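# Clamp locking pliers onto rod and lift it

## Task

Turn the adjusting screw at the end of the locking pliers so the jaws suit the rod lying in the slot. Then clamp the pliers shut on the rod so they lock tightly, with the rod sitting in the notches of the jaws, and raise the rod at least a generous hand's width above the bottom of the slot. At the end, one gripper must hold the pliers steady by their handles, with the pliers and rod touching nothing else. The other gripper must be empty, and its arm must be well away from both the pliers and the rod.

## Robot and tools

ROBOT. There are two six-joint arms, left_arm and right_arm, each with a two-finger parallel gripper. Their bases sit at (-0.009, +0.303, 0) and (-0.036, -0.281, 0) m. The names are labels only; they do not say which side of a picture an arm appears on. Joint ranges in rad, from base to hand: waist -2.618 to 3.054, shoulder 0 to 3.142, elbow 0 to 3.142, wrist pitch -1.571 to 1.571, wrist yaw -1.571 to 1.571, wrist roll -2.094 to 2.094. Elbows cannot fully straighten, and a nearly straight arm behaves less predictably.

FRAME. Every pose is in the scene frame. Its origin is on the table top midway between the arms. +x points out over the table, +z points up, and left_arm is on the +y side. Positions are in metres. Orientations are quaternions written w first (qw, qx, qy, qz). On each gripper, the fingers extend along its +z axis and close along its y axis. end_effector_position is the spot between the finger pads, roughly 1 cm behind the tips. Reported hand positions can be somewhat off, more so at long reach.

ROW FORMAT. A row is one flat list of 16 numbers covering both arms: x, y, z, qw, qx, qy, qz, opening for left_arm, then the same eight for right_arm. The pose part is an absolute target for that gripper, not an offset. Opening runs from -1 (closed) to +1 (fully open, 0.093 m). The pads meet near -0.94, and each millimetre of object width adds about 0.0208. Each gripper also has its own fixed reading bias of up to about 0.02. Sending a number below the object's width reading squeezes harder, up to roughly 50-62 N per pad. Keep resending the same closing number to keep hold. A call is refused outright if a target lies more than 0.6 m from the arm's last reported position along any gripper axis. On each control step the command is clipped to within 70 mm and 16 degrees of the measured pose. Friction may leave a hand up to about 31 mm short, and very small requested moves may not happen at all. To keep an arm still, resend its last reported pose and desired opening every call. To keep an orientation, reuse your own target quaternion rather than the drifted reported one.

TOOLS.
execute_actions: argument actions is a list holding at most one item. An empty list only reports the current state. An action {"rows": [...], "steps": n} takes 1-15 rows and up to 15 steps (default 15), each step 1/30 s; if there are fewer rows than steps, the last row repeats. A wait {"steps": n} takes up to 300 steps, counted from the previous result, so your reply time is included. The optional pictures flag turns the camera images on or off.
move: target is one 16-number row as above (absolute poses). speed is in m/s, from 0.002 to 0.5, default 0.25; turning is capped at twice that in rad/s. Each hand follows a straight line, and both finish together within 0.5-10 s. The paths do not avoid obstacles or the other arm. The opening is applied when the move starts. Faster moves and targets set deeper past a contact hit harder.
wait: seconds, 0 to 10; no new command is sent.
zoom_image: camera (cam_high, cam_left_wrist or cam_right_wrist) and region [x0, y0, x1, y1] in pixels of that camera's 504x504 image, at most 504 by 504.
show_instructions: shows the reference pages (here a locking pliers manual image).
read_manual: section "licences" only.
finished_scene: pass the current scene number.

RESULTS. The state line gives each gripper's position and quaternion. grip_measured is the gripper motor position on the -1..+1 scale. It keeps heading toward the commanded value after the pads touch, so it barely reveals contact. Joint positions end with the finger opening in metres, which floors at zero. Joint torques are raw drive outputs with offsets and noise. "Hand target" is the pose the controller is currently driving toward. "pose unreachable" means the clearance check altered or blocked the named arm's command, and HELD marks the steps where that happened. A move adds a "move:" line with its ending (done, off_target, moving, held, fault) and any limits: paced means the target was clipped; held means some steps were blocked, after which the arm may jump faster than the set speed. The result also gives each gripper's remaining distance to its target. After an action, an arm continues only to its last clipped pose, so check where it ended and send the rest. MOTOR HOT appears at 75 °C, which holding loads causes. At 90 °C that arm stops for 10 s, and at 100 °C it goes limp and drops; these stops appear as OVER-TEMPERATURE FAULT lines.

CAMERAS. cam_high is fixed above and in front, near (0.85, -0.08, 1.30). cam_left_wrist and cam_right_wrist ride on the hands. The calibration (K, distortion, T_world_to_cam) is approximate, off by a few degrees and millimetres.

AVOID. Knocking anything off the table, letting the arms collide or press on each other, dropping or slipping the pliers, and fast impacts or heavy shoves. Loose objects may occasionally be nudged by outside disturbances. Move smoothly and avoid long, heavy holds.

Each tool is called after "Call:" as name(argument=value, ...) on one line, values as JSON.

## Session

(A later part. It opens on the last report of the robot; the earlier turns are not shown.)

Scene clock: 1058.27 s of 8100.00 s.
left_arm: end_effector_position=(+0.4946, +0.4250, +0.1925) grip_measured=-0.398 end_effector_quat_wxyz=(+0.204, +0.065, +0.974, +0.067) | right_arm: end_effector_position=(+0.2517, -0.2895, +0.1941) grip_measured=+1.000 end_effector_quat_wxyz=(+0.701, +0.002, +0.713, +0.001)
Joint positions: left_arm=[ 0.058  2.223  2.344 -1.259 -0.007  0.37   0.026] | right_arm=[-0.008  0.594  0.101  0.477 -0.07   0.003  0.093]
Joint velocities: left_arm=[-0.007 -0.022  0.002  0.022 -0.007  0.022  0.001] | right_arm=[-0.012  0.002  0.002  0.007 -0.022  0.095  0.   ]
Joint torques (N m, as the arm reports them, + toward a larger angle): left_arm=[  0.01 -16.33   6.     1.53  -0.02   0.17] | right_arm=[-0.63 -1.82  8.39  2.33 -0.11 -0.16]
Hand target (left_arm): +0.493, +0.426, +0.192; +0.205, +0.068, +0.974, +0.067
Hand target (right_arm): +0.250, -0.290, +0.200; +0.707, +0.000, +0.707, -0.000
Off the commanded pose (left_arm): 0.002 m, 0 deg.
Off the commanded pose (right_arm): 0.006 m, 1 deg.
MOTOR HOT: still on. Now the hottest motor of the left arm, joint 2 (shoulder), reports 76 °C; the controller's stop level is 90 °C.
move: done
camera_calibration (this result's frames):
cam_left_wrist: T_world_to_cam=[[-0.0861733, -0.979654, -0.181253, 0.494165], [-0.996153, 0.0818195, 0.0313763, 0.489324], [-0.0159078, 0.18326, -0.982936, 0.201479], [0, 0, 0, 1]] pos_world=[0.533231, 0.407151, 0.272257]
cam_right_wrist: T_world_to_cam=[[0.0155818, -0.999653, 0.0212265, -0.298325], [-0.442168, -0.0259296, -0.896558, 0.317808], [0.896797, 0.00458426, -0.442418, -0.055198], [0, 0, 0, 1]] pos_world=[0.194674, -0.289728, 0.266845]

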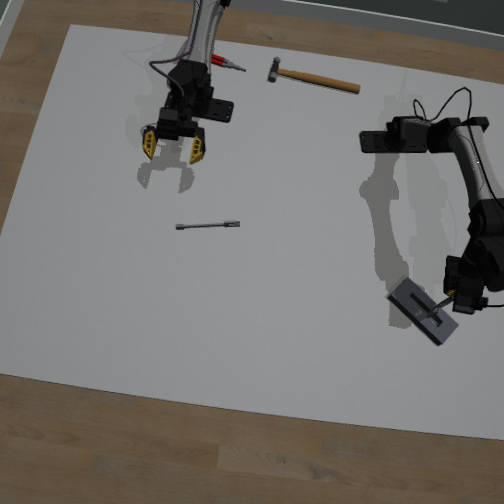

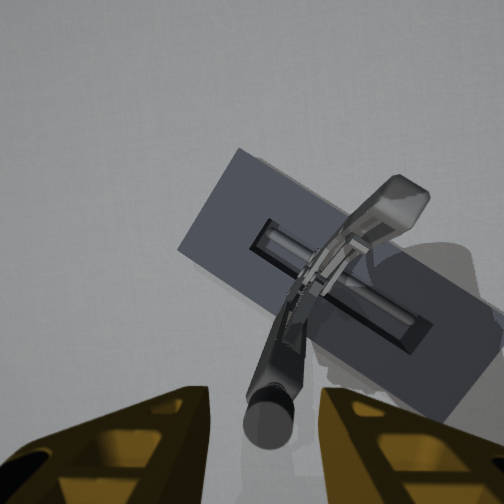

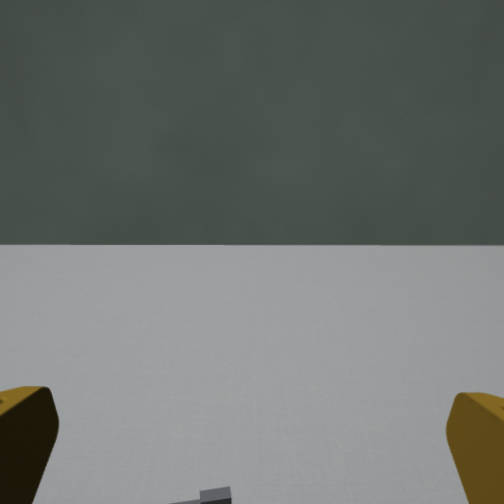

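Call:
execute_actions(actions=[{"rows":[[0.4925,0.4255,0.190,0.2058,0.0681,0.9739,0.0669,-0.5, 0.25,-0.29,0.2,0.707,0,0.707,0,1],[0.4925,0.4255,0.190,0.2058,0.0681,0.9739,0.0669,-0.56, 0.25,-0.29,0.2,0.707,0,0.707,0,1],[0.4925,0.4255,0.190,0.2058,0.0681,0.9739,0.0669,-0.62, 0.25,-0.29,0.2,0.707,0,0.707,0,1],[0.4925,0.4255,0.190,0.2058,0.0681,0.9739,0.0669,-0.66, 0.25,-0.29,0.2,0.707,0,0.707,0,1],[0.4925,0.4255,0.190,0.2058,0.0681,0.9739,0.0669,-0.69, 0.25,-0.29,0.2,0.707,0,0.707,0,1],[0.4925,0.4255,0.190,0.2058,0.0681,0.9739,0.0669,-0.72, 0.25,-0.29,0.2,0.707,0,0.707,0,1],[0.4925,0.4255,0.190,0.2058,0.0681,0.9739,0.0669,-0.75, 0.25,-0.29,0.2,0.707,0,0.707,0,1],[0.4925,0.4255,0.190,0.2058,0.0681,0.9739,0.0669,-0.78, 0.25,-0.29,0.2,0.707,0,0.707,0,1]],"steps":14}])

Scene clock: 1067.30 s of 8100.00 s.
left_arm: end_effector_position=(+0.4940, +0.4246, +0.1909) grip_measured=-0.772 end_effector_quat_wxyz=(+0.204, +0.066, +0.974, +0.067) | right_arm: end_effector_position=(+0.2517, -0.2895, +0.1941) grip_measured=+1.000 end_effector_quat_wxyz=(+0.701, +0.002, +0.713, +0.001)
Joint positions: left_arm=[ 0.058  2.215  2.324 -1.247 -0.005  0.371  0.008] | right_arm=[-0.008  0.594  0.101  0.477 -0.07   0.003  0.093]
Joint velocities: left_arm=[-0.002 -0.007 -0.002 -0.081  0.007 -0.007 -0.   ] | right_arm=[ 0.002  0.007  0.012 -0.007  0.007 -0.007  0.   ]
Joint torques (N m, as the arm reports them, + toward a larger angle): left_arm=[ -0.14 -16.23   6.01   1.6   -0.06   0.13] | right_arm=[-0.64 -1.82  8.41  2.34 -0.1  -0.16]
Hand target (left_arm): +0.493, +0.425, +0.190; +0.205, +0.068, +0.974, +0.067
Hand target (right_arm): +0.250, -0.290, +0.200; +0.707, +0.000, +0.707, -0.000
Off the commanded pose (left_arm): 0.002 m, 0 deg.
Off the commanded pose (right_arm): 0.006 m, 1 deg.
MOTOR HOT: still on. Now the hottest motor of the left arm, joint 2 (shoulder), reports 79 °C; the controller's stop level is 90 °C.
Steps of this call (steps 1 to 257: nothing new was sent; steps 258 to 271: all 14 steps of this action). Readings (end_effector_position):
258: left_arm (+0.4954, +0.4252, +0.1927) | right_arm (+0.2517, -0.2895, +0.1941)
259: left_arm (+0.4950, +0.4252, +0.1921) | right_arm (+0.2517, -0.2895, +0.1941)
261: left_arm (+0.4942, +0.4250, +0.1913) | right_arm (+0.2517, -0.2895, +0.1941)
265: left_arm (+0.4941, +0.4248, +0.1909) | right_arm (+0.2517, -0.2895, +0.1941)
271: the state above
camera_calibration (this result's frames):
cam_left_wrist: T_world_to_cam=[[-0.0871557, -0.9798, -0.179991, 0.493715], [-0.996069, 0.0828423, 0.0313587, 0.48832], [-0.0158144, 0.182017, -0.983168, 0.200448], [0, 0, 0, 1]] pos_world=[0.532601, 0.406803, 0.270626]
cam_right_wrist: T_world_to_cam=[[0.0155818, -0.999653, 0.0212265, -0.298325], [-0.442168, -0.0259296, -0.896558, 0.317808], [0.896797, 0.00458426, -0.442418, -0.055198], [0, 0, 0, 1]] pos_world=[0.194674, -0.289728, 0.266845]

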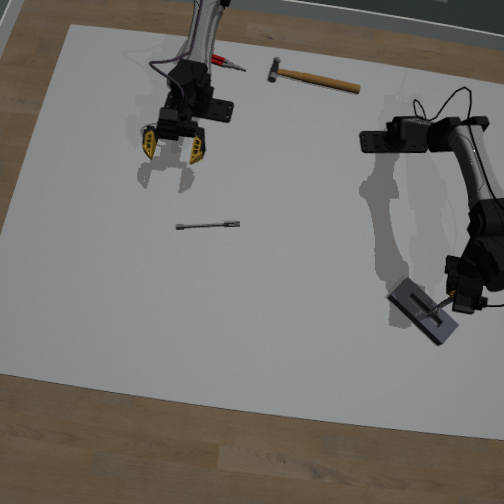

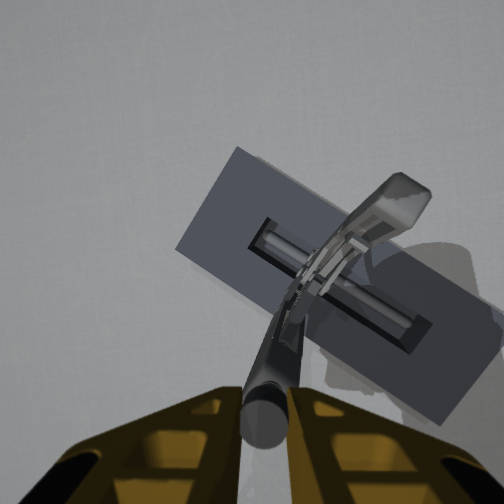

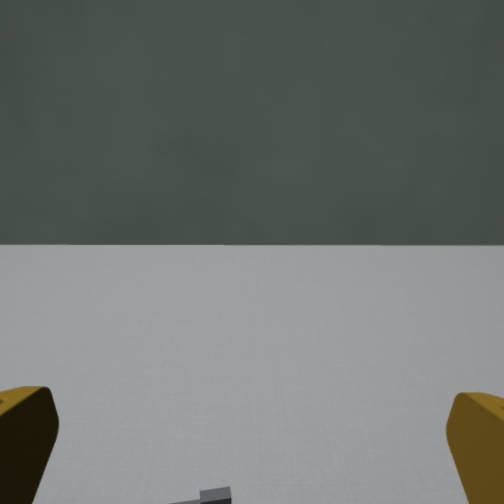

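Gripped. Turn, release, lift away quickly (heat).

Call:
move(target=[0.494,0.425,0.192,0.2159,-0.3017,0.9285,-0.0151,-0.8, 0.25,-0.29,0.2,0.707,0,0.707,0,1], speed=0.2)

Call:
execute_actions(actions=[{"rows":[[0.494,0.425,0.192,0.2159,-0.3017,0.9285,-0.0151,-0.72, 0.25,-0.29,0.2,0.707,0,0.707,0,1],[0.494,0.425,0.192,0.2159,-0.3017,0.9285,-0.0151,-0.68, 0.25,-0.29,0.2,0.707,0,0.707,0,1],[0.494,0.425,0.192,0.2159,-0.3017,0.9285,-0.0151,-0.64, 0.25,-0.29,0.2,0.707,0,0.707,0,1],[0.494,0.425,0.192,0.2159,-0.3017,0.9285,-0.0151,-0.6, 0.25,-0.29,0.2,0.707,0,0.707,0,1],[0.494,0.425,0.192,0.2159,-0.3017,0.9285,-0.0151,-0.5, 0.25,-0.29,0.2,0.707,0,0.707,0,1],[0.494,0.425,0.192,0.2159,-0.3017,0.9285,-0.0151,-0.3, 0.25,-0.29,0.2,0.707,0,0.707,0,1]],"steps":10}])

Call:
move(target=[0.45,0.38,0.25,0.3,-0.28,0.90,0.1,0.2, 0.25,-0.29,0.2,0.707,0,0.707,0,1], speed=0.12)

Scene clock: 1074.57 s of 8100.00 s.
left_arm: end_effector_position=(+0.4927, +0.4292, +0.1909) grip_measured=-0.790 end_effector_quat_wxyz=(+0.215, -0.296, +0.931, +0.002) | right_arm: end_effector_position=(+0.2517, -0.2895, +0.1941) grip_measured=+1.000 end_effector_quat_wxyz=(+0.701, +0.002, +0.713, +0.001)
Joint positions: left_arm=[ 0.058  2.215  2.324 -1.248 -0.034 -0.374  0.007] | right_arm=[-0.008  0.594  0.101  0.477 -0.07   0.003  0.093]
Joint velocities: left_arm=[-0.007  0.002 -0.017  0.051 -0.007  0.007  0.   ] | right_arm=[-0.012  0.002 -0.012 -0.081  0.022 -0.022  0.   ]
Joint torques (N m, as the arm reports them, + toward a larger angle): left_arm=[ -0.2  -15.1    8.62   1.44   0.21  -0.13] | right_arm=[-0.63 -1.84  8.44  2.33 -0.1  -0.17]
Hand target (left_arm): +0.494, +0.425, +0.192; +0.216, -0.302, +0.929, -0.015
Hand target (right_arm): +0.250, -0.290, +0.200; +0.707, +0.000, +0.707, -0.000
Off the commanded pose (left_arm): 0.005 m, 2 deg.
Off the commanded pose (right_arm): 0.006 m, 1 deg.
MOTOR HOT: still on. Now the hottest motor of the left arm, joint 2 (shoulder), reports 80 °C; the controller's stop level is 90 °C.
move: done
camera_calibration (this result's frames):
cam_left_wrist: T_world_to_cam=[[0.564376, -0.819343, 0.100786, 0.0546275], [-0.824695, -0.565045, 0.0245332, 0.681591], [0.0368476, -0.0969638, -0.994606, 0.295581], [0, 0, 0, 1]] pos_world=[0.520383, 0.458549, 0.27176]
cam_right_wrist: T_world_to_cam=[[0.0155818, -0.999653, 0.0212265, -0.298325], [-0.442168, -0.0259296, -0.896558, 0.317808], [0.896797, 0.00458426, -0.442418, -0.055198], [0, 0, 0, 1]] pos_world=[0.194674, -0.289728, 0.266845]

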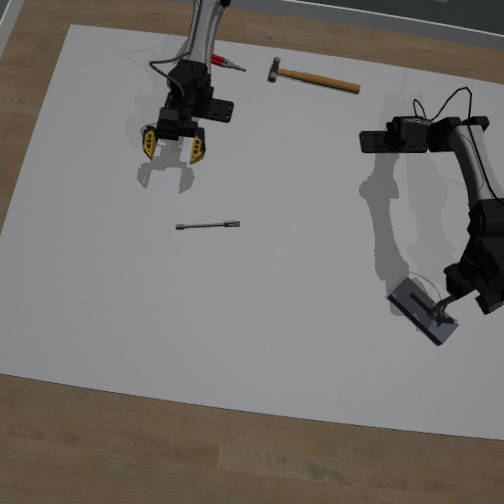

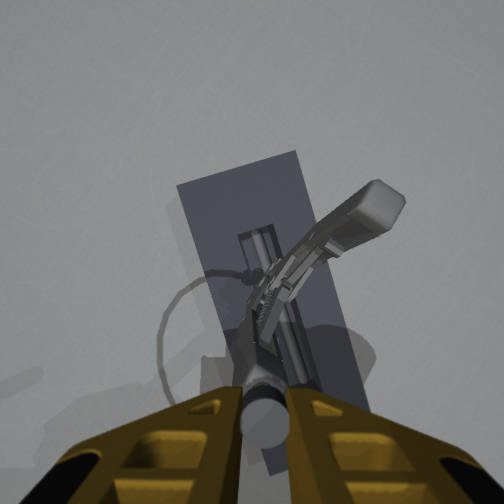

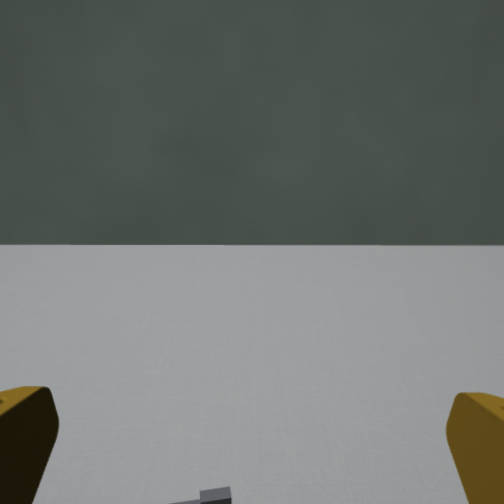

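Scene clock: 1074.90 s of 8100.00 s.
left_arm: end_effector_position=(+0.4936, +0.4256, +0.1908) grip_measured=-0.302 end_effector_quat_wxyz=(+0.214, -0.298, +0.930, -0.010) | right_arm: end_effector_position=(+0.2517, -0.2895, +0.1941) grip_measured=+1.000 end_effector_quat_wxyz=(+0.701, +0.002, +0.713, +0.001)
Joint positions: left_arm=[ 0.058  2.215  2.324 -1.248 -0.012 -0.382  0.031] | right_arm=[-0.008  0.594  0.101  0.477 -0.07   0.003  0.093]
Joint velocities: left_arm=[-0.002 -0.017  0.007 -0.037 -0.037 -0.022  0.001] | right_arm=[-0.007  0.007 -0.002  0.022 -0.022  0.007  0.   ]
Joint torques (N m, as the arm reports them, + toward a larger angle): left_arm=[ -0.33 -15.15   8.65   1.43  -0.08  -0.09] | right_arm=[-0.73 -1.84  8.42  2.32 -0.1  -0.18]
Hand target (left_arm): +0.494, +0.425, +0.192; +0.216, -0.302, +0.928, -0.015
Hand target (right_arm): +0.250, -0.290, +0.200; +0.707, +0.000, +0.707, -0.000
Off the commanded pose (left_arm): 0.001 m, 1 deg.
Off the commanded pose (right_arm): 0.006 m, 1 deg.
MOTOR HOT: still on. Now the hottest motor of the left arm, joint 2 (shoulder), reports 80 °C; the controller's stop level is 90 °C.
Steps of this call (steps 1 to 10: all 10 steps of this action). Readings (end_effector_position):
1: left_arm (+0.4927, +0.4291, +0.1909) | right_arm (+0.2517, -0.2895, +0.1941)
2: left_arm (+0.4928, +0.4286, +0.1909) | right_arm (+0.2517, -0.2895, +0.1941)
4: left_arm (+0.4932, +0.4272, +0.1908) | right_arm (+0.2517, -0.2895, +0.1941)
8: left_arm (+0.4935, +0.4259, +0.1908) | right_arm (+0.2517, -0.2895, +0.1941)
10: the state above
camera_calibration (this result's frames):
cam_left_wrist: T_world_to_cam=[[0.562396, -0.817707, 0.122741, 0.047257], [-0.825785, -0.563032, 0.0327724, 0.678403], [0.0423089, -0.119789, -0.991897, 0.301624], [0, 0, 0, 1]] pos_world=[0.520876, 0.456736, 0.271146]
cam_right_wrist: T_world_to_cam=[[0.0155818, -0.999653, 0.0212265, -0.298325], [-0.442168, -0.0259296, -0.896558, 0.317808], [0.896797, 0.00458426, -0.442418, -0.055198], [0, 0, 0, 1]] pos_world=[0.194674, -0.289728, 0.266845]

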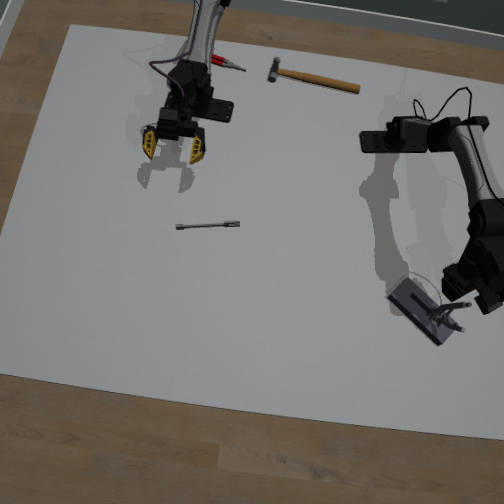

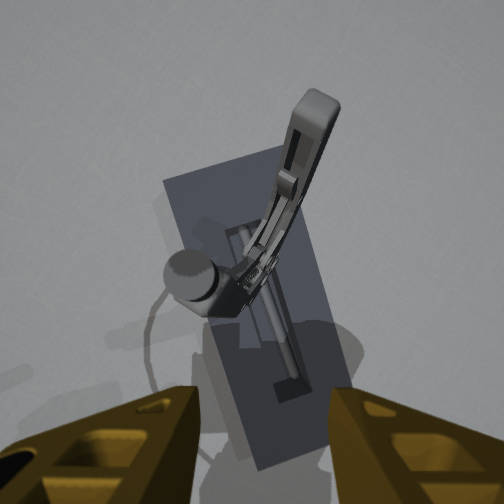

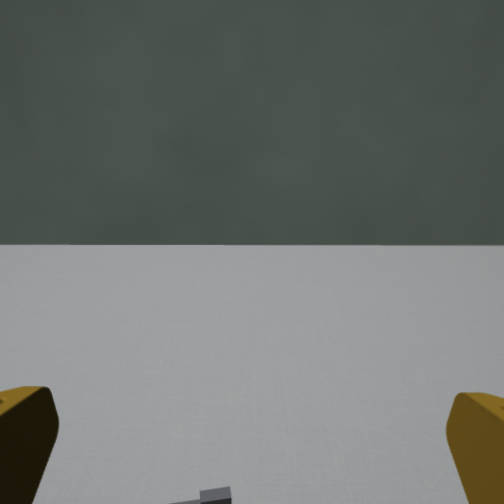

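Scene clock: 1076.80 s of 8100.00 s.
left_arm: end_effector_position=(+0.4518, +0.3799, +0.2536) grip_measured=+0.198 end_effector_quat_wxyz=(+0.300, -0.280, +0.907, +0.096) | right_arm: end_effector_position=(+0.2517, -0.2895, +0.1941) grip_measured=+1.000 end_effector_quat_wxyz=(+0.701, +0.002, +0.713, +0.001)
Joint positions: left_arm=[-0.127  1.887  1.997 -1.117 -0.324 -0.456  0.055] | right_arm=[-0.008  0.594  0.101  0.477 -0.07   0.003  0.093]
Joint velocities: left_arm=[-0.002  0.002 -0.007  0.022  0.007  0.037 -0.   ] | right_arm=[ 0.002  0.012 -0.007 -0.007  0.037 -0.022  0.   ]
Joint torques (N m, as the arm reports them, + toward a larger angle): left_arm=[ -0.84 -12.96   6.21   1.77  -0.39  -0.11] | right_arm=[-0.7  -1.82  8.43  2.34 -0.11 -0.17]
Hand target (left_arm): +0.450, +0.379, +0.250; +0.300, -0.283, +0.906, +0.099
Hand target (right_arm): +0.250, -0.290, +0.200; +0.707, +0.000, +0.707, -0.000
Off the commanded pose (left_arm): 0.004 m, 1 deg.
Off the commanded pose (right_arm): 0.006 m, 1 deg.
MOTOR HOT: still on. Now the hottest motor of the left arm, joint 2 (shoulder), reports 80 °C; the controller's stop level is 90 °C.
move: done
camera_calibration (this result's frames):
cam_left_wrist: T_world_to_cam=[[0.58114, -0.813374, -0.02643, 0.0533717], [-0.80009, -0.565109, -0.201267, 0.664646], [0.148769, 0.138111, -0.97918, 0.21095], [0, 0, 0, 1]] pos_world=[0.469378, 0.389874, 0.34174]
cam_right_wrist: T_world_to_cam=[[0.0155818, -0.999653, 0.0212265, -0.298325], [-0.442168, -0.0259296, -0.896558, 0.317808], [0.896797, 0.00458426, -0.442418, -0.055198], [0, 0, 0, 1]] pos_world=[0.194674, -0.289728, 0.266845]

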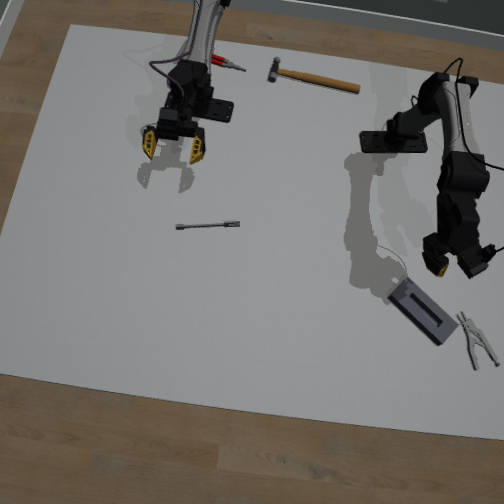

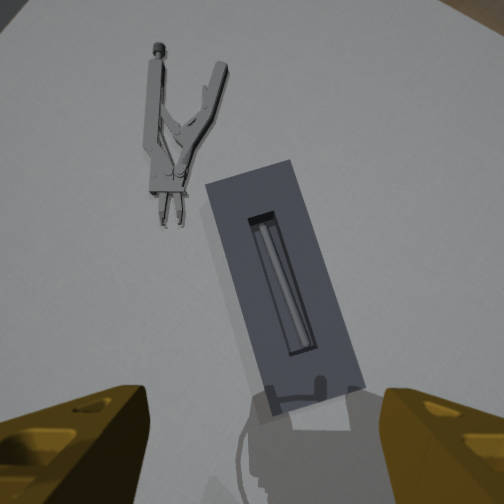

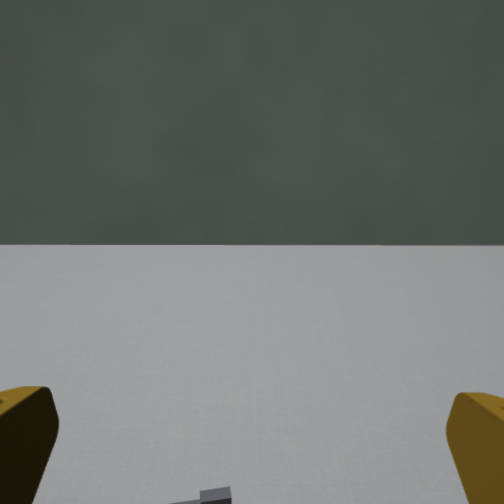

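Call:
move(target=[0.24,0.36,0.22,0.5,-0.1,0.86,0.05,0.2, 0.25,-0.29,0.2,0.707,0,0.707,0,1], speed=0.2)

Call:
zoom_image(camera="cam_high", region=[384,260,504,380])

Scene clock: 1082.67 s of 8100.00 s.
left_arm: end_effector_position=(+0.2419, +0.3572, +0.2320) grip_measured=+0.198 end_effector_quat_wxyz=(+0.509, -0.101, +0.853, +0.055) | right_arm: end_effector_position=(+0.2517, -0.2895, +0.1941) grip_measured=+1.000 end_effector_quat_wxyz=(+0.701, +0.002, +0.713, +0.001)
Joint positions: left_arm=[ 0.018  0.616  0.704 -0.585 -0.026 -0.025  0.055] | right_arm=[-0.008  0.594  0.101  0.477 -0.07   0.003  0.093]
Joint velocities: left_arm=[-0.007  0.002 -0.012 -0.022 -0.037  0.066  0.   ] | right_arm=[-0.012 -0.022 -0.002  0.022  0.037 -0.022  0.   ]
Joint torques (N m, as the arm reports them, + toward a larger angle): left_arm=[ 0.31 -0.83  6.99  2.4  -0.04  0.13] | right_arm=[-0.65 -1.85  8.39  2.34 -0.09 -0.16]
Hand target (left_arm): +0.239, +0.358, +0.221; +0.500, -0.099, +0.858, +0.055
Hand target (right_arm): +0.250, -0.290, +0.200; +0.707, +0.000, +0.707, -0.000
Off the commanded pose (left_arm): 0.012 m, 1 deg.
Off the commanded pose (right_arm): 0.006 m, 1 deg.
MOTOR HOT: still on. Now the hottest motor of the left arm, joint 2 (shoulder), reports 79 °C; the controller's stop level is 90 °C.
move: off_target (left_arm)
camera_calibration (this result's frames):
cam_left_wrist: T_world_to_cam=[[0.251535, -0.967848, -0.00122124, 0.285427], [-0.779169, -0.20175, -0.593459, 0.435702], [0.574131, 0.150227, -0.804864, 0.0764592], [0, 0, 0, 1]] pos_world=[0.223793, 0.352666, 0.320459]
cam_right_wrist: T_world_to_cam=[[0.0155818, -0.999653, 0.0212265, -0.298325], [-0.442168, -0.0259296, -0.896558, 0.317808], [0.896797, 0.00458426, -0.442418, -0.055198], [0, 0, 0, 1]] pos_world=[0.194674, -0.289728, 0.266845]

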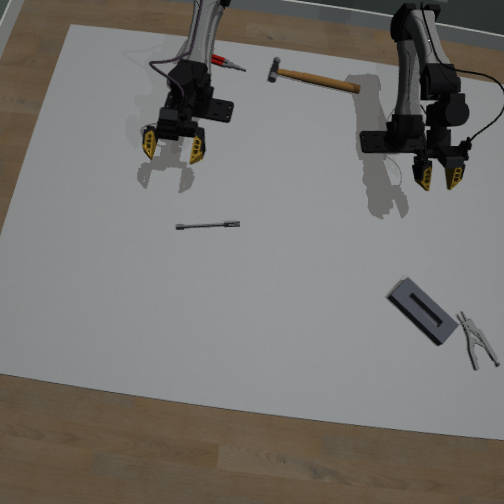

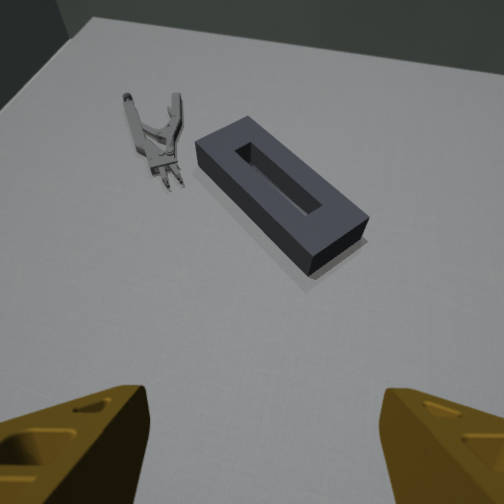

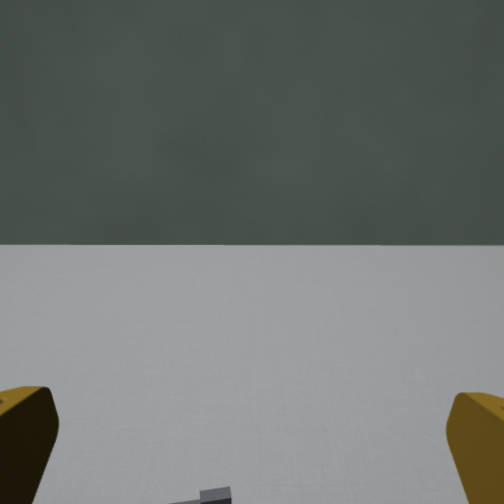

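Region (384, 260, 504, 380) of cam_high's 504x504 image, scaled by 4.200, with more detail than that image has.

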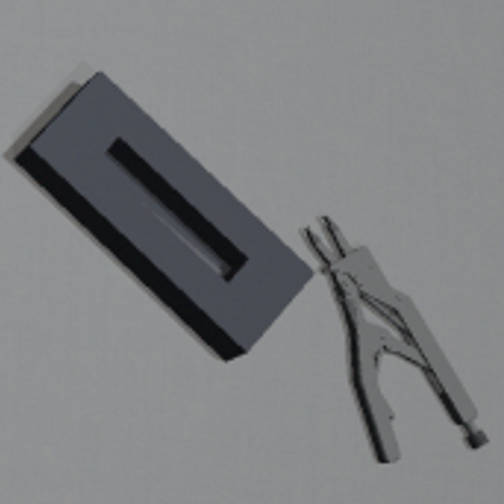

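Call:
move(target=[0.565,0.596,0.06,0.3271,-0.2748,0.8986,0.1,-0.2, 0.25,-0.29,0.2,0.707,0,0.707,0,1], speed=0.25)

Scene clock: 1098.53 s of 8100.00 s.
left_arm: end_effector_position=(+0.5670, +0.5959, +0.0666) grip_measured=-0.199 end_effector_quat_wxyz=(+0.331, -0.264, +0.900, +0.100) | right_arm: end_effector_position=(+0.2517, -0.2895, +0.1941) grip_measured=+1.000 end_effector_quat_wxyz=(+0.701, +0.002, +0.713, +0.001)
Joint positions: left_arm=[ 0.272  2.539  2.252 -0.581 -0.084 -0.092  0.036] | right_arm=[-0.008  0.594  0.101  0.477 -0.07   0.003  0.093]
Joint velocities: left_arm=[-0.002 -0.002  0.007 -0.007 -0.022  0.051  0.   ] | right_arm=[-0.007 -0.007  0.007 -0.051  0.037 -0.066  0.   ]
Joint torques (N m, as the arm reports them, + toward a larger angle): left_arm=[  0.27 -16.33  12.12   1.83  -0.2   -0.06] | right_arm=[-0.69 -1.88  8.44  2.34 -0.1  -0.17]
Hand target (left_arm): +0.566, +0.602, +0.061; +0.326, -0.273, +0.899, +0.102
Hand target (right_arm): +0.250, -0.290, +0.200; +0.707, +0.000, +0.707, -0.000
Off the commanded pose (left_arm): 0.007 m, 1 deg.
Off the commanded pose (right_arm): 0.006 m, 1 deg.
MOTOR HOT: cleared. Now the hottest motor of the left arm, joint 2 (shoulder), reports 71 °C.
move: done
camera_calibration (this result's frames):
cam_left_wrist: T_world_to_cam=[[0.558171, -0.829386, -0.0237687, 0.179617], [-0.803635, -0.53327, -0.264187, 0.828453], [0.206438, 0.166563, -0.964179, -0.0697998], [0, 0, 0, 1]] pos_world=[0.579926, 0.602386, 0.155836]
cam_right_wrist: T_world_to_cam=[[0.0155818, -0.999653, 0.0212265, -0.298325], [-0.442168, -0.0259296, -0.896558, 0.317808], [0.896797, 0.00458426, -0.442418, -0.055198], [0, 0, 0, 1]] pos_world=[0.194674, -0.289728, 0.266845]

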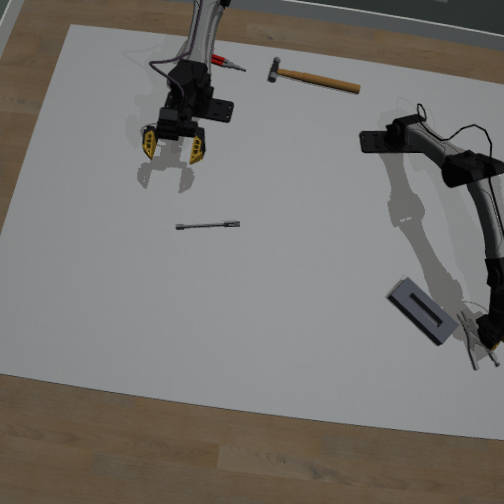

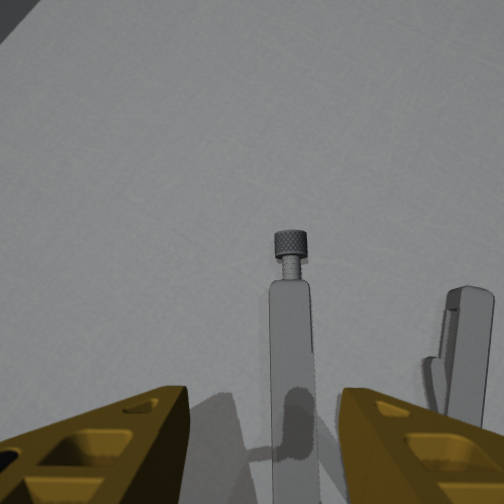

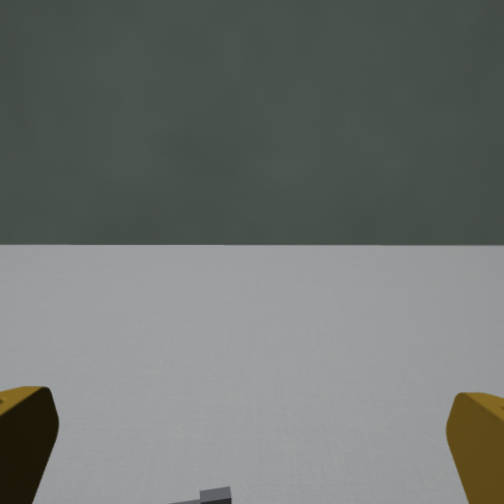

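Call:
move(target=[0.584,0.598,0.018,0.3271,-0.2748,0.8986,0.1,-0.3, 0.25,-0.29,0.2,0.707,0,0.707,0,1], speed=0.05)

Scene clock: 1104.50 s of 8100.00 s.
left_arm: end_effector_position=(+0.5809, +0.6020, +0.0305) grip_measured=-0.299 end_effector_quat_wxyz=(+0.333, -0.273, +0.897, +0.101) | right_arm: end_effector_position=(+0.2517, -0.2895, +0.1941) grip_measured=+1.000 end_effector_quat_wxyz=(+0.701, +0.002, +0.713, +0.001)
Joint positions: left_arm=[ 0.268  2.651  2.317 -0.531 -0.096 -0.112  0.031] | right_arm=[-0.008  0.594  0.101  0.477 -0.07   0.003  0.093]
Joint velocities: left_arm=[-0.012  0.002  0.017 -0.051 -0.095 -0.022 -0.001] | right_arm=[ 0.007 -0.002  0.007 -0.037  0.022 -0.022  0.   ]
Joint torques (N m, as the arm reports them, + toward a larger angle): left_arm=[ -0.8  -15.88  11.79   1.91  -0.19  -0.11] | right_arm=[-0.67 -1.83  8.44  2.33 -0.1  -0.16]
Hand target (left_arm): +0.584, +0.598, +0.018; +0.327, -0.275, +0.899, +0.100
Hand target (right_arm): +0.250, -0.290, +0.200; +0.707, +0.000, +0.707, -0.000
Off the commanded pose (left_arm): 0.013 m, 1 deg.
Off the commanded pose (right_arm): 0.006 m, 1 deg.
move: off_target (left_arm)
camera_calibration (this result's frames):
cam_left_wrist: T_world_to_cam=[[0.574173, -0.818529, -0.0183262, 0.159978], [-0.791247, -0.549006, -0.269295, 0.835809], [0.210365, 0.169122, -0.962883, -0.112377], [0, 0, 0, 1]] pos_world=[0.593117, 0.608816, 0.119805]
cam_right_wrist: T_world_to_cam=[[0.0155818, -0.999653, 0.0212265, -0.298325], [-0.442168, -0.0259296, -0.896558, 0.317808], [0.896797, 0.00458426, -0.442418, -0.055198], [0, 0, 0, 1]] pos_world=[0.194674, -0.289728, 0.266845]

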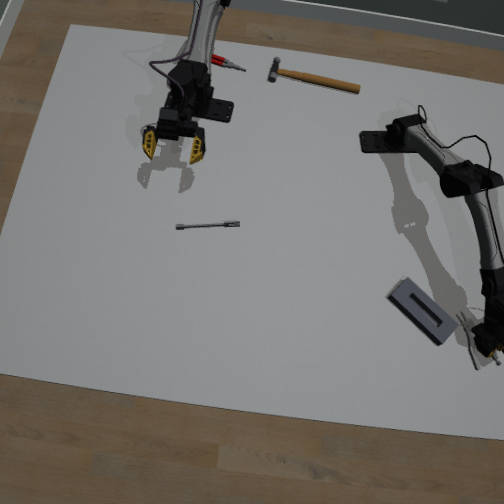

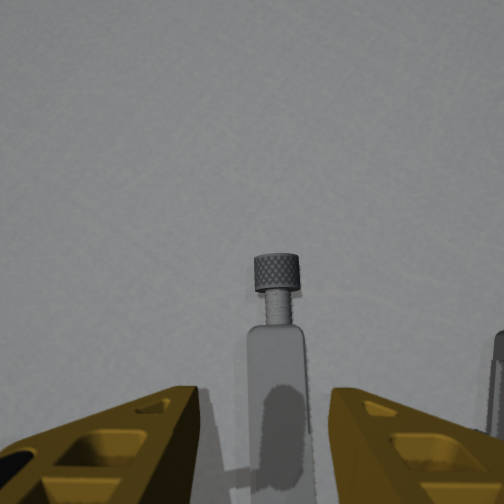

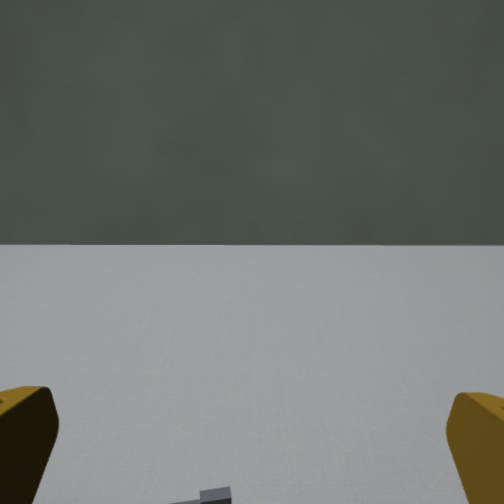

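Call:
move(target=[0.584,0.597,0.008,0.3271,-0.2748,0.8986,0.1,-0.3, 0.25,-0.29,0.2,0.707,0,0.707,0,1], speed=0.02)

Scene clock: 1107.27 s of 8100.00 s.
left_arm: end_effector_position=(+0.5847, +0.6039, +0.0312) grip_measured=-0.299 end_effector_quat_wxyz=(+0.343, -0.274, +0.893, +0.104) | right_arm: end_effector_position=(+0.2517, -0.2895, +0.1941) grip_measured=+1.000 end_effector_quat_wxyz=(+0.701, +0.002, +0.713, +0.001)
Joint positions: left_arm=[ 0.267  2.656  2.317 -0.505 -0.098 -0.114  0.031] | right_arm=[-0.008  0.594  0.101  0.477 -0.07   0.003  0.093]
Joint velocities: left_arm=[-0.007  0.012 -0.002  0.051  0.051 -0.125  0.001] | right_arm=[-0.027 -0.017 -0.002 -0.007  0.037 -0.022  0.   ]
Joint torques (N m, as the arm reports them, + toward a larger angle): left_arm=[ -0.98 -16.28   8.58   2.06  -0.18  -0.09] | right_arm=[-0.68 -1.84  8.4   2.35 -0.1  -0.17]
Hand target (left_arm): +0.584, +0.597, +0.008; +0.327, -0.275, +0.899, +0.100
Hand target (right_arm): +0.250, -0.290, +0.200; +0.707, +0.000, +0.707, -0.000
Off the commanded pose (left_arm): 0.024 m, 2 deg.
Off the commanded pose (right_arm): 0.006 m, 1 deg.
move: off_target (left_arm)
camera_calibration (this result's frames):
cam_left_wrist: T_world_to_cam=[[0.576334, -0.817065, -0.0156212, 0.157187], [-0.78496, -0.548168, -0.288704, 0.836416], [0.227327, 0.178652, -0.957291, -0.128708], [0, 0, 0, 1]] pos_world=[0.59522, 0.609922, 0.120721]
cam_right_wrist: T_world_to_cam=[[0.0155818, -0.999653, 0.0212265, -0.298325], [-0.442168, -0.0259296, -0.896558, 0.317808], [0.896797, 0.00458426, -0.442418, -0.055198], [0, 0, 0, 1]] pos_world=[0.194674, -0.289728, 0.266845]

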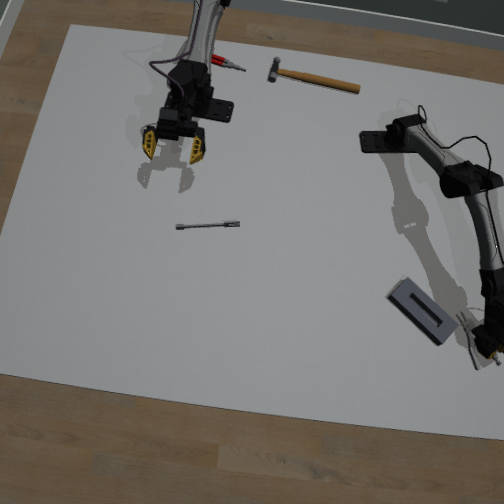

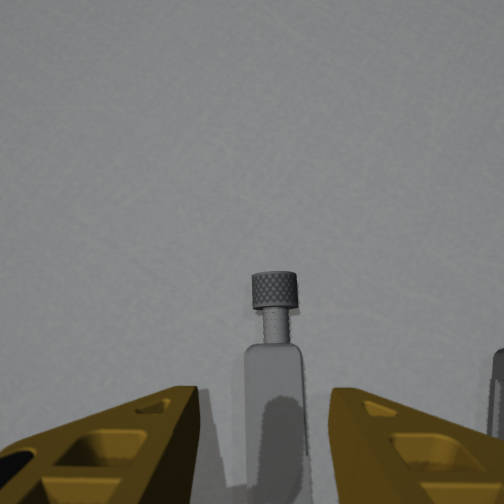

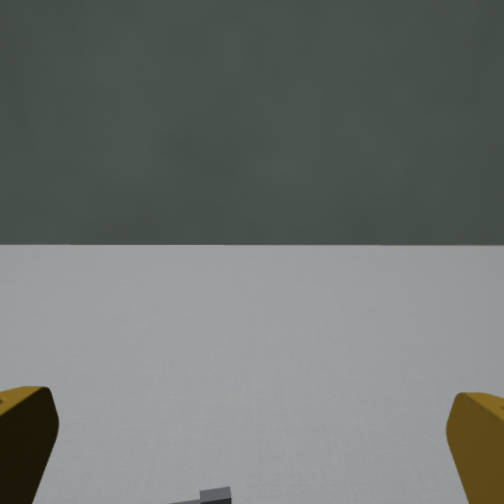

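Call:
execute_actions(actions=[{"rows":[[0.585,0.603,0.028,0.337,-0.274,0.895,0.102,-0.9, 0.25,-0.29,0.2,0.707,0,0.707,0,1]],"steps":12}])

Scene clock: 1110.87 s of 8100.00 s.
left_arm: end_effector_position=(+0.5845, +0.6037, +0.0310) grip_measured=-0.835 end_effector_quat_wxyz=(+0.342, -0.274, +0.893, +0.103) | right_arm: end_effector_position=(+0.2517, -0.2895, +0.1941) grip_measured=+1.000 end_effector_quat_wxyz=(+0.701, +0.002, +0.713, +0.001)
Joint positions: left_arm=[ 0.267  2.656  2.317 -0.506 -0.098 -0.114  0.005] | right_arm=[-0.008  0.594  0.101  0.477 -0.07   0.003  0.093]
Joint velocities: left_arm=[ 0.022 -0.012 -0.007  0.037  0.022 -0.022  0.   ] | right_arm=[-0.017 -0.002  0.012 -0.022  0.007 -0.081  0.   ]
Joint torques (N m, as the arm reports them, + toward a larger angle): left_arm=[ -0.54 -17.76  12.14   1.78  -0.16   0.05] | right_arm=[-0.7  -1.86  8.4   2.34 -0.11 -0.17]
Hand target (left_arm): +0.585, +0.603, +0.028; +0.337, -0.274, +0.895, +0.102
Hand target (right_arm): +0.250, -0.290, +0.200; +0.707, +0.000, +0.707, -0.000
Off the commanded pose (left_arm): 0.003 m, 1 deg.
Off the commanded pose (right_arm): 0.006 m, 1 deg.
MOTOR HOT: a motor of the left arm reached 75 °C. Now the hottest motor of the left arm, joint 2 (shoulder), reports 75 °C. The controller's stop level is 90 °C. To cool a motor, set the load down, stop pushing, or move to a pose that needs little force.
Steps of this call (steps 1 to 96: nothing new was sent; steps 97 to 108: all 12 steps of this action). Readings (end_effector_position):
97: left_arm (+0.5847, +0.6039, +0.0312) | right_arm (+0.2517, -0.2895, +0.1941)
98: left_arm (+0.5848, +0.6038, +0.0312) | right_arm (+0.2517, -0.2895, +0.1941)
100: left_arm (+0.5845, +0.6037, +0.0310) | right_arm (+0.2517, -0.2895, +0.1941)
104: left_arm (+0.5845, +0.6037, +0.0310) | right_arm (+0.2517, -0.2895, +0.1941)
108: the state above
camera_calibration (this result's frames):
cam_left_wrist: T_world_to_cam=[[0.575878, -0.817383, -0.0157885, 0.157619], [-0.785558, -0.547901, -0.287582, 0.836314], [0.226414, 0.178015, -0.957626, -0.127899], [0, 0, 0, 1]] pos_world=[0.595162, 0.60982, 0.120518]
cam_right_wrist: T_world_to_cam=[[0.0155818, -0.999653, 0.0212265, -0.298325], [-0.442168, -0.0259296, -0.896558, 0.317808], [0.896797, 0.00458426, -0.442418, -0.055198], [0, 0, 0, 1]] pos_world=[0.194674, -0.289728, 0.266845]

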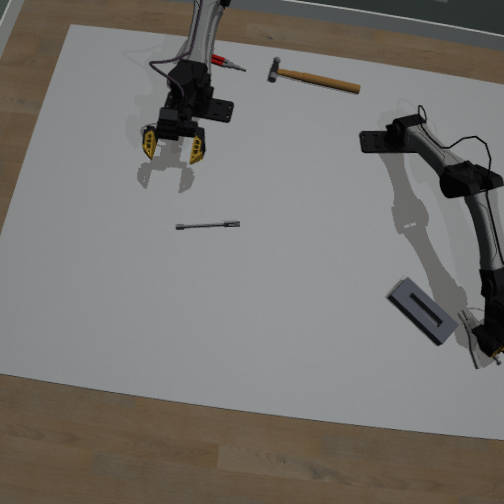

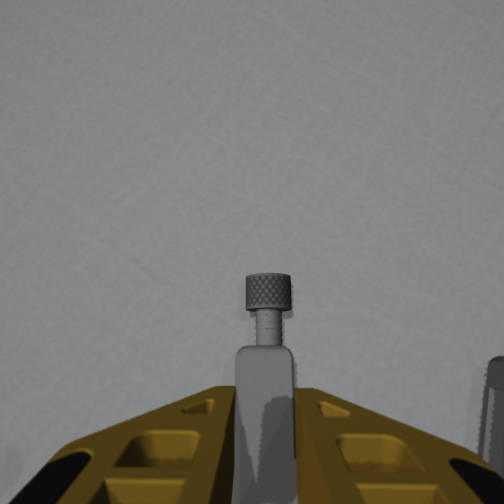

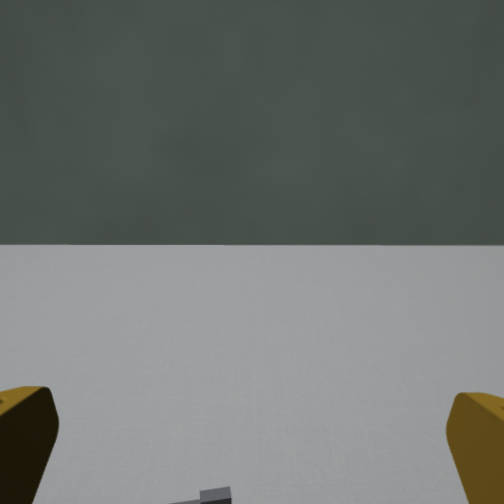

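Call:
execute_actions(actions=[])

Scene clock: 1121.03 s of 8100.00 s.
left_arm: end_effector_position=(+0.5845, +0.6037, +0.0310) grip_measured=-0.835 end_effector_quat_wxyz=(+0.342, -0.274, +0.893, +0.103) | right_arm: end_effector_position=(+0.2517, -0.2895, +0.1941) grip_measured=+1.000 end_effector_quat_wxyz=(+0.701, +0.002, +0.713, +0.001)
Joint positions: left_arm=[ 0.267  2.656  2.317 -0.506 -0.098 -0.114  0.005] | right_arm=[-0.008  0.594  0.101  0.477 -0.07   0.003  0.093]
Joint velocities: left_arm=[-0.007 -0.002 -0.007 -0.022 -0.007  0.022 -0.001] | right_arm=[-0.002 -0.002 -0.012 -0.066  0.007  0.081  0.   ]
Joint torques (N m, as the arm reports them, + toward a larger angle): left_arm=[ -0.29 -17.71  11.98   1.81  -0.13   0.01] | right_arm=[-0.69 -1.85  8.39  2.34 -0.1  -0.16]
Hand target (left_arm): +0.585, +0.603, +0.028; +0.337, -0.274, +0.895, +0.102
Hand target (right_arm): +0.250, -0.290, +0.200; +0.707, +0.000, +0.707, -0.000
Off the commanded pose (left_arm): 0.003 m, 1 deg.
Off the commanded pose (right_arm): 0.006 m, 1 deg.
MOTOR HOT: still on. Now the hottest motor of the left arm, joint 2 (shoulder), reports 80 °C; the controller's stop level is 90 °C.
Steps of this call (steps 1 to 305: nothing new was sent). Readings (end_effector_position):
1: left_arm (+0.5845, +0.6037, +0.0310) | right_arm (+0.2517, -0.2895, +0.1941)
2: left_arm (+0.5845, +0.6037, +0.0310) | right_arm (+0.2517, -0.2895, +0.1941)
4: left_arm (+0.5845, +0.6037, +0.0310) | right_arm (+0.2517, -0.2895, +0.1941)
8: left_arm (+0.5845, +0.6037, +0.0310) | right_arm (+0.2517, -0.2895, +0.1941)
305: the state above
camera_calibration (this result's frames):
cam_left_wrist: T_world_to_cam=[[0.575878, -0.817383, -0.0157885, 0.157619], [-0.785558, -0.547901, -0.287582, 0.836314], [0.226414, 0.178015, -0.957626, -0.127899], [0, 0, 0, 1]] pos_world=[0.595162, 0.60982, 0.120518]
cam_right_wrist: T_world_to_cam=[[0.0155818, -0.999653, 0.0212265, -0.298325], [-0.442168, -0.0259296, -0.896558, 0.317808], [0.896797, 0.00458426, -0.442418, -0.055198], [0, 0, 0, 1]] pos_world=[0.194674, -0.289728, 0.266845]

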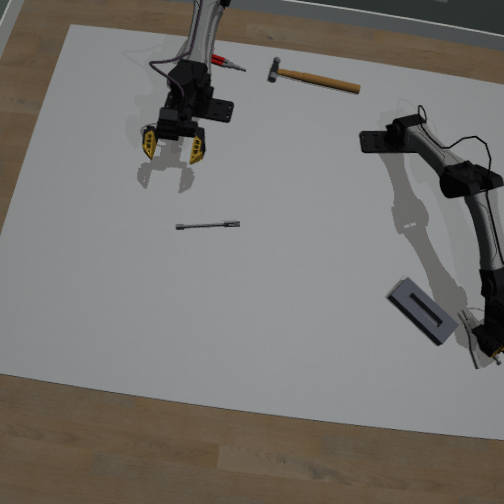

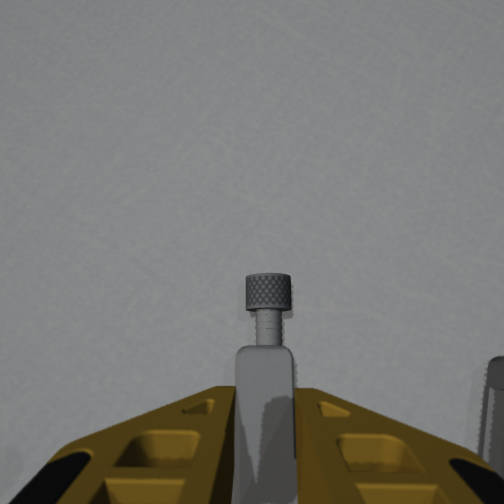

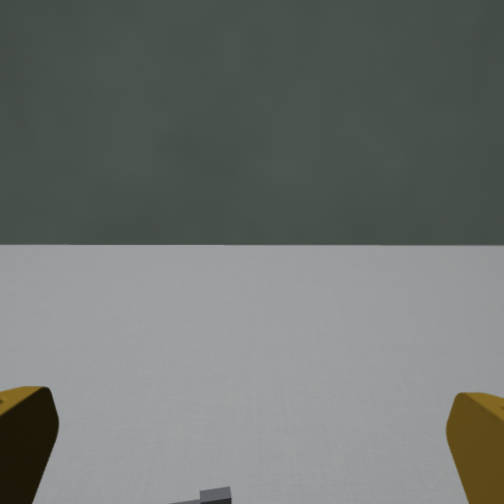

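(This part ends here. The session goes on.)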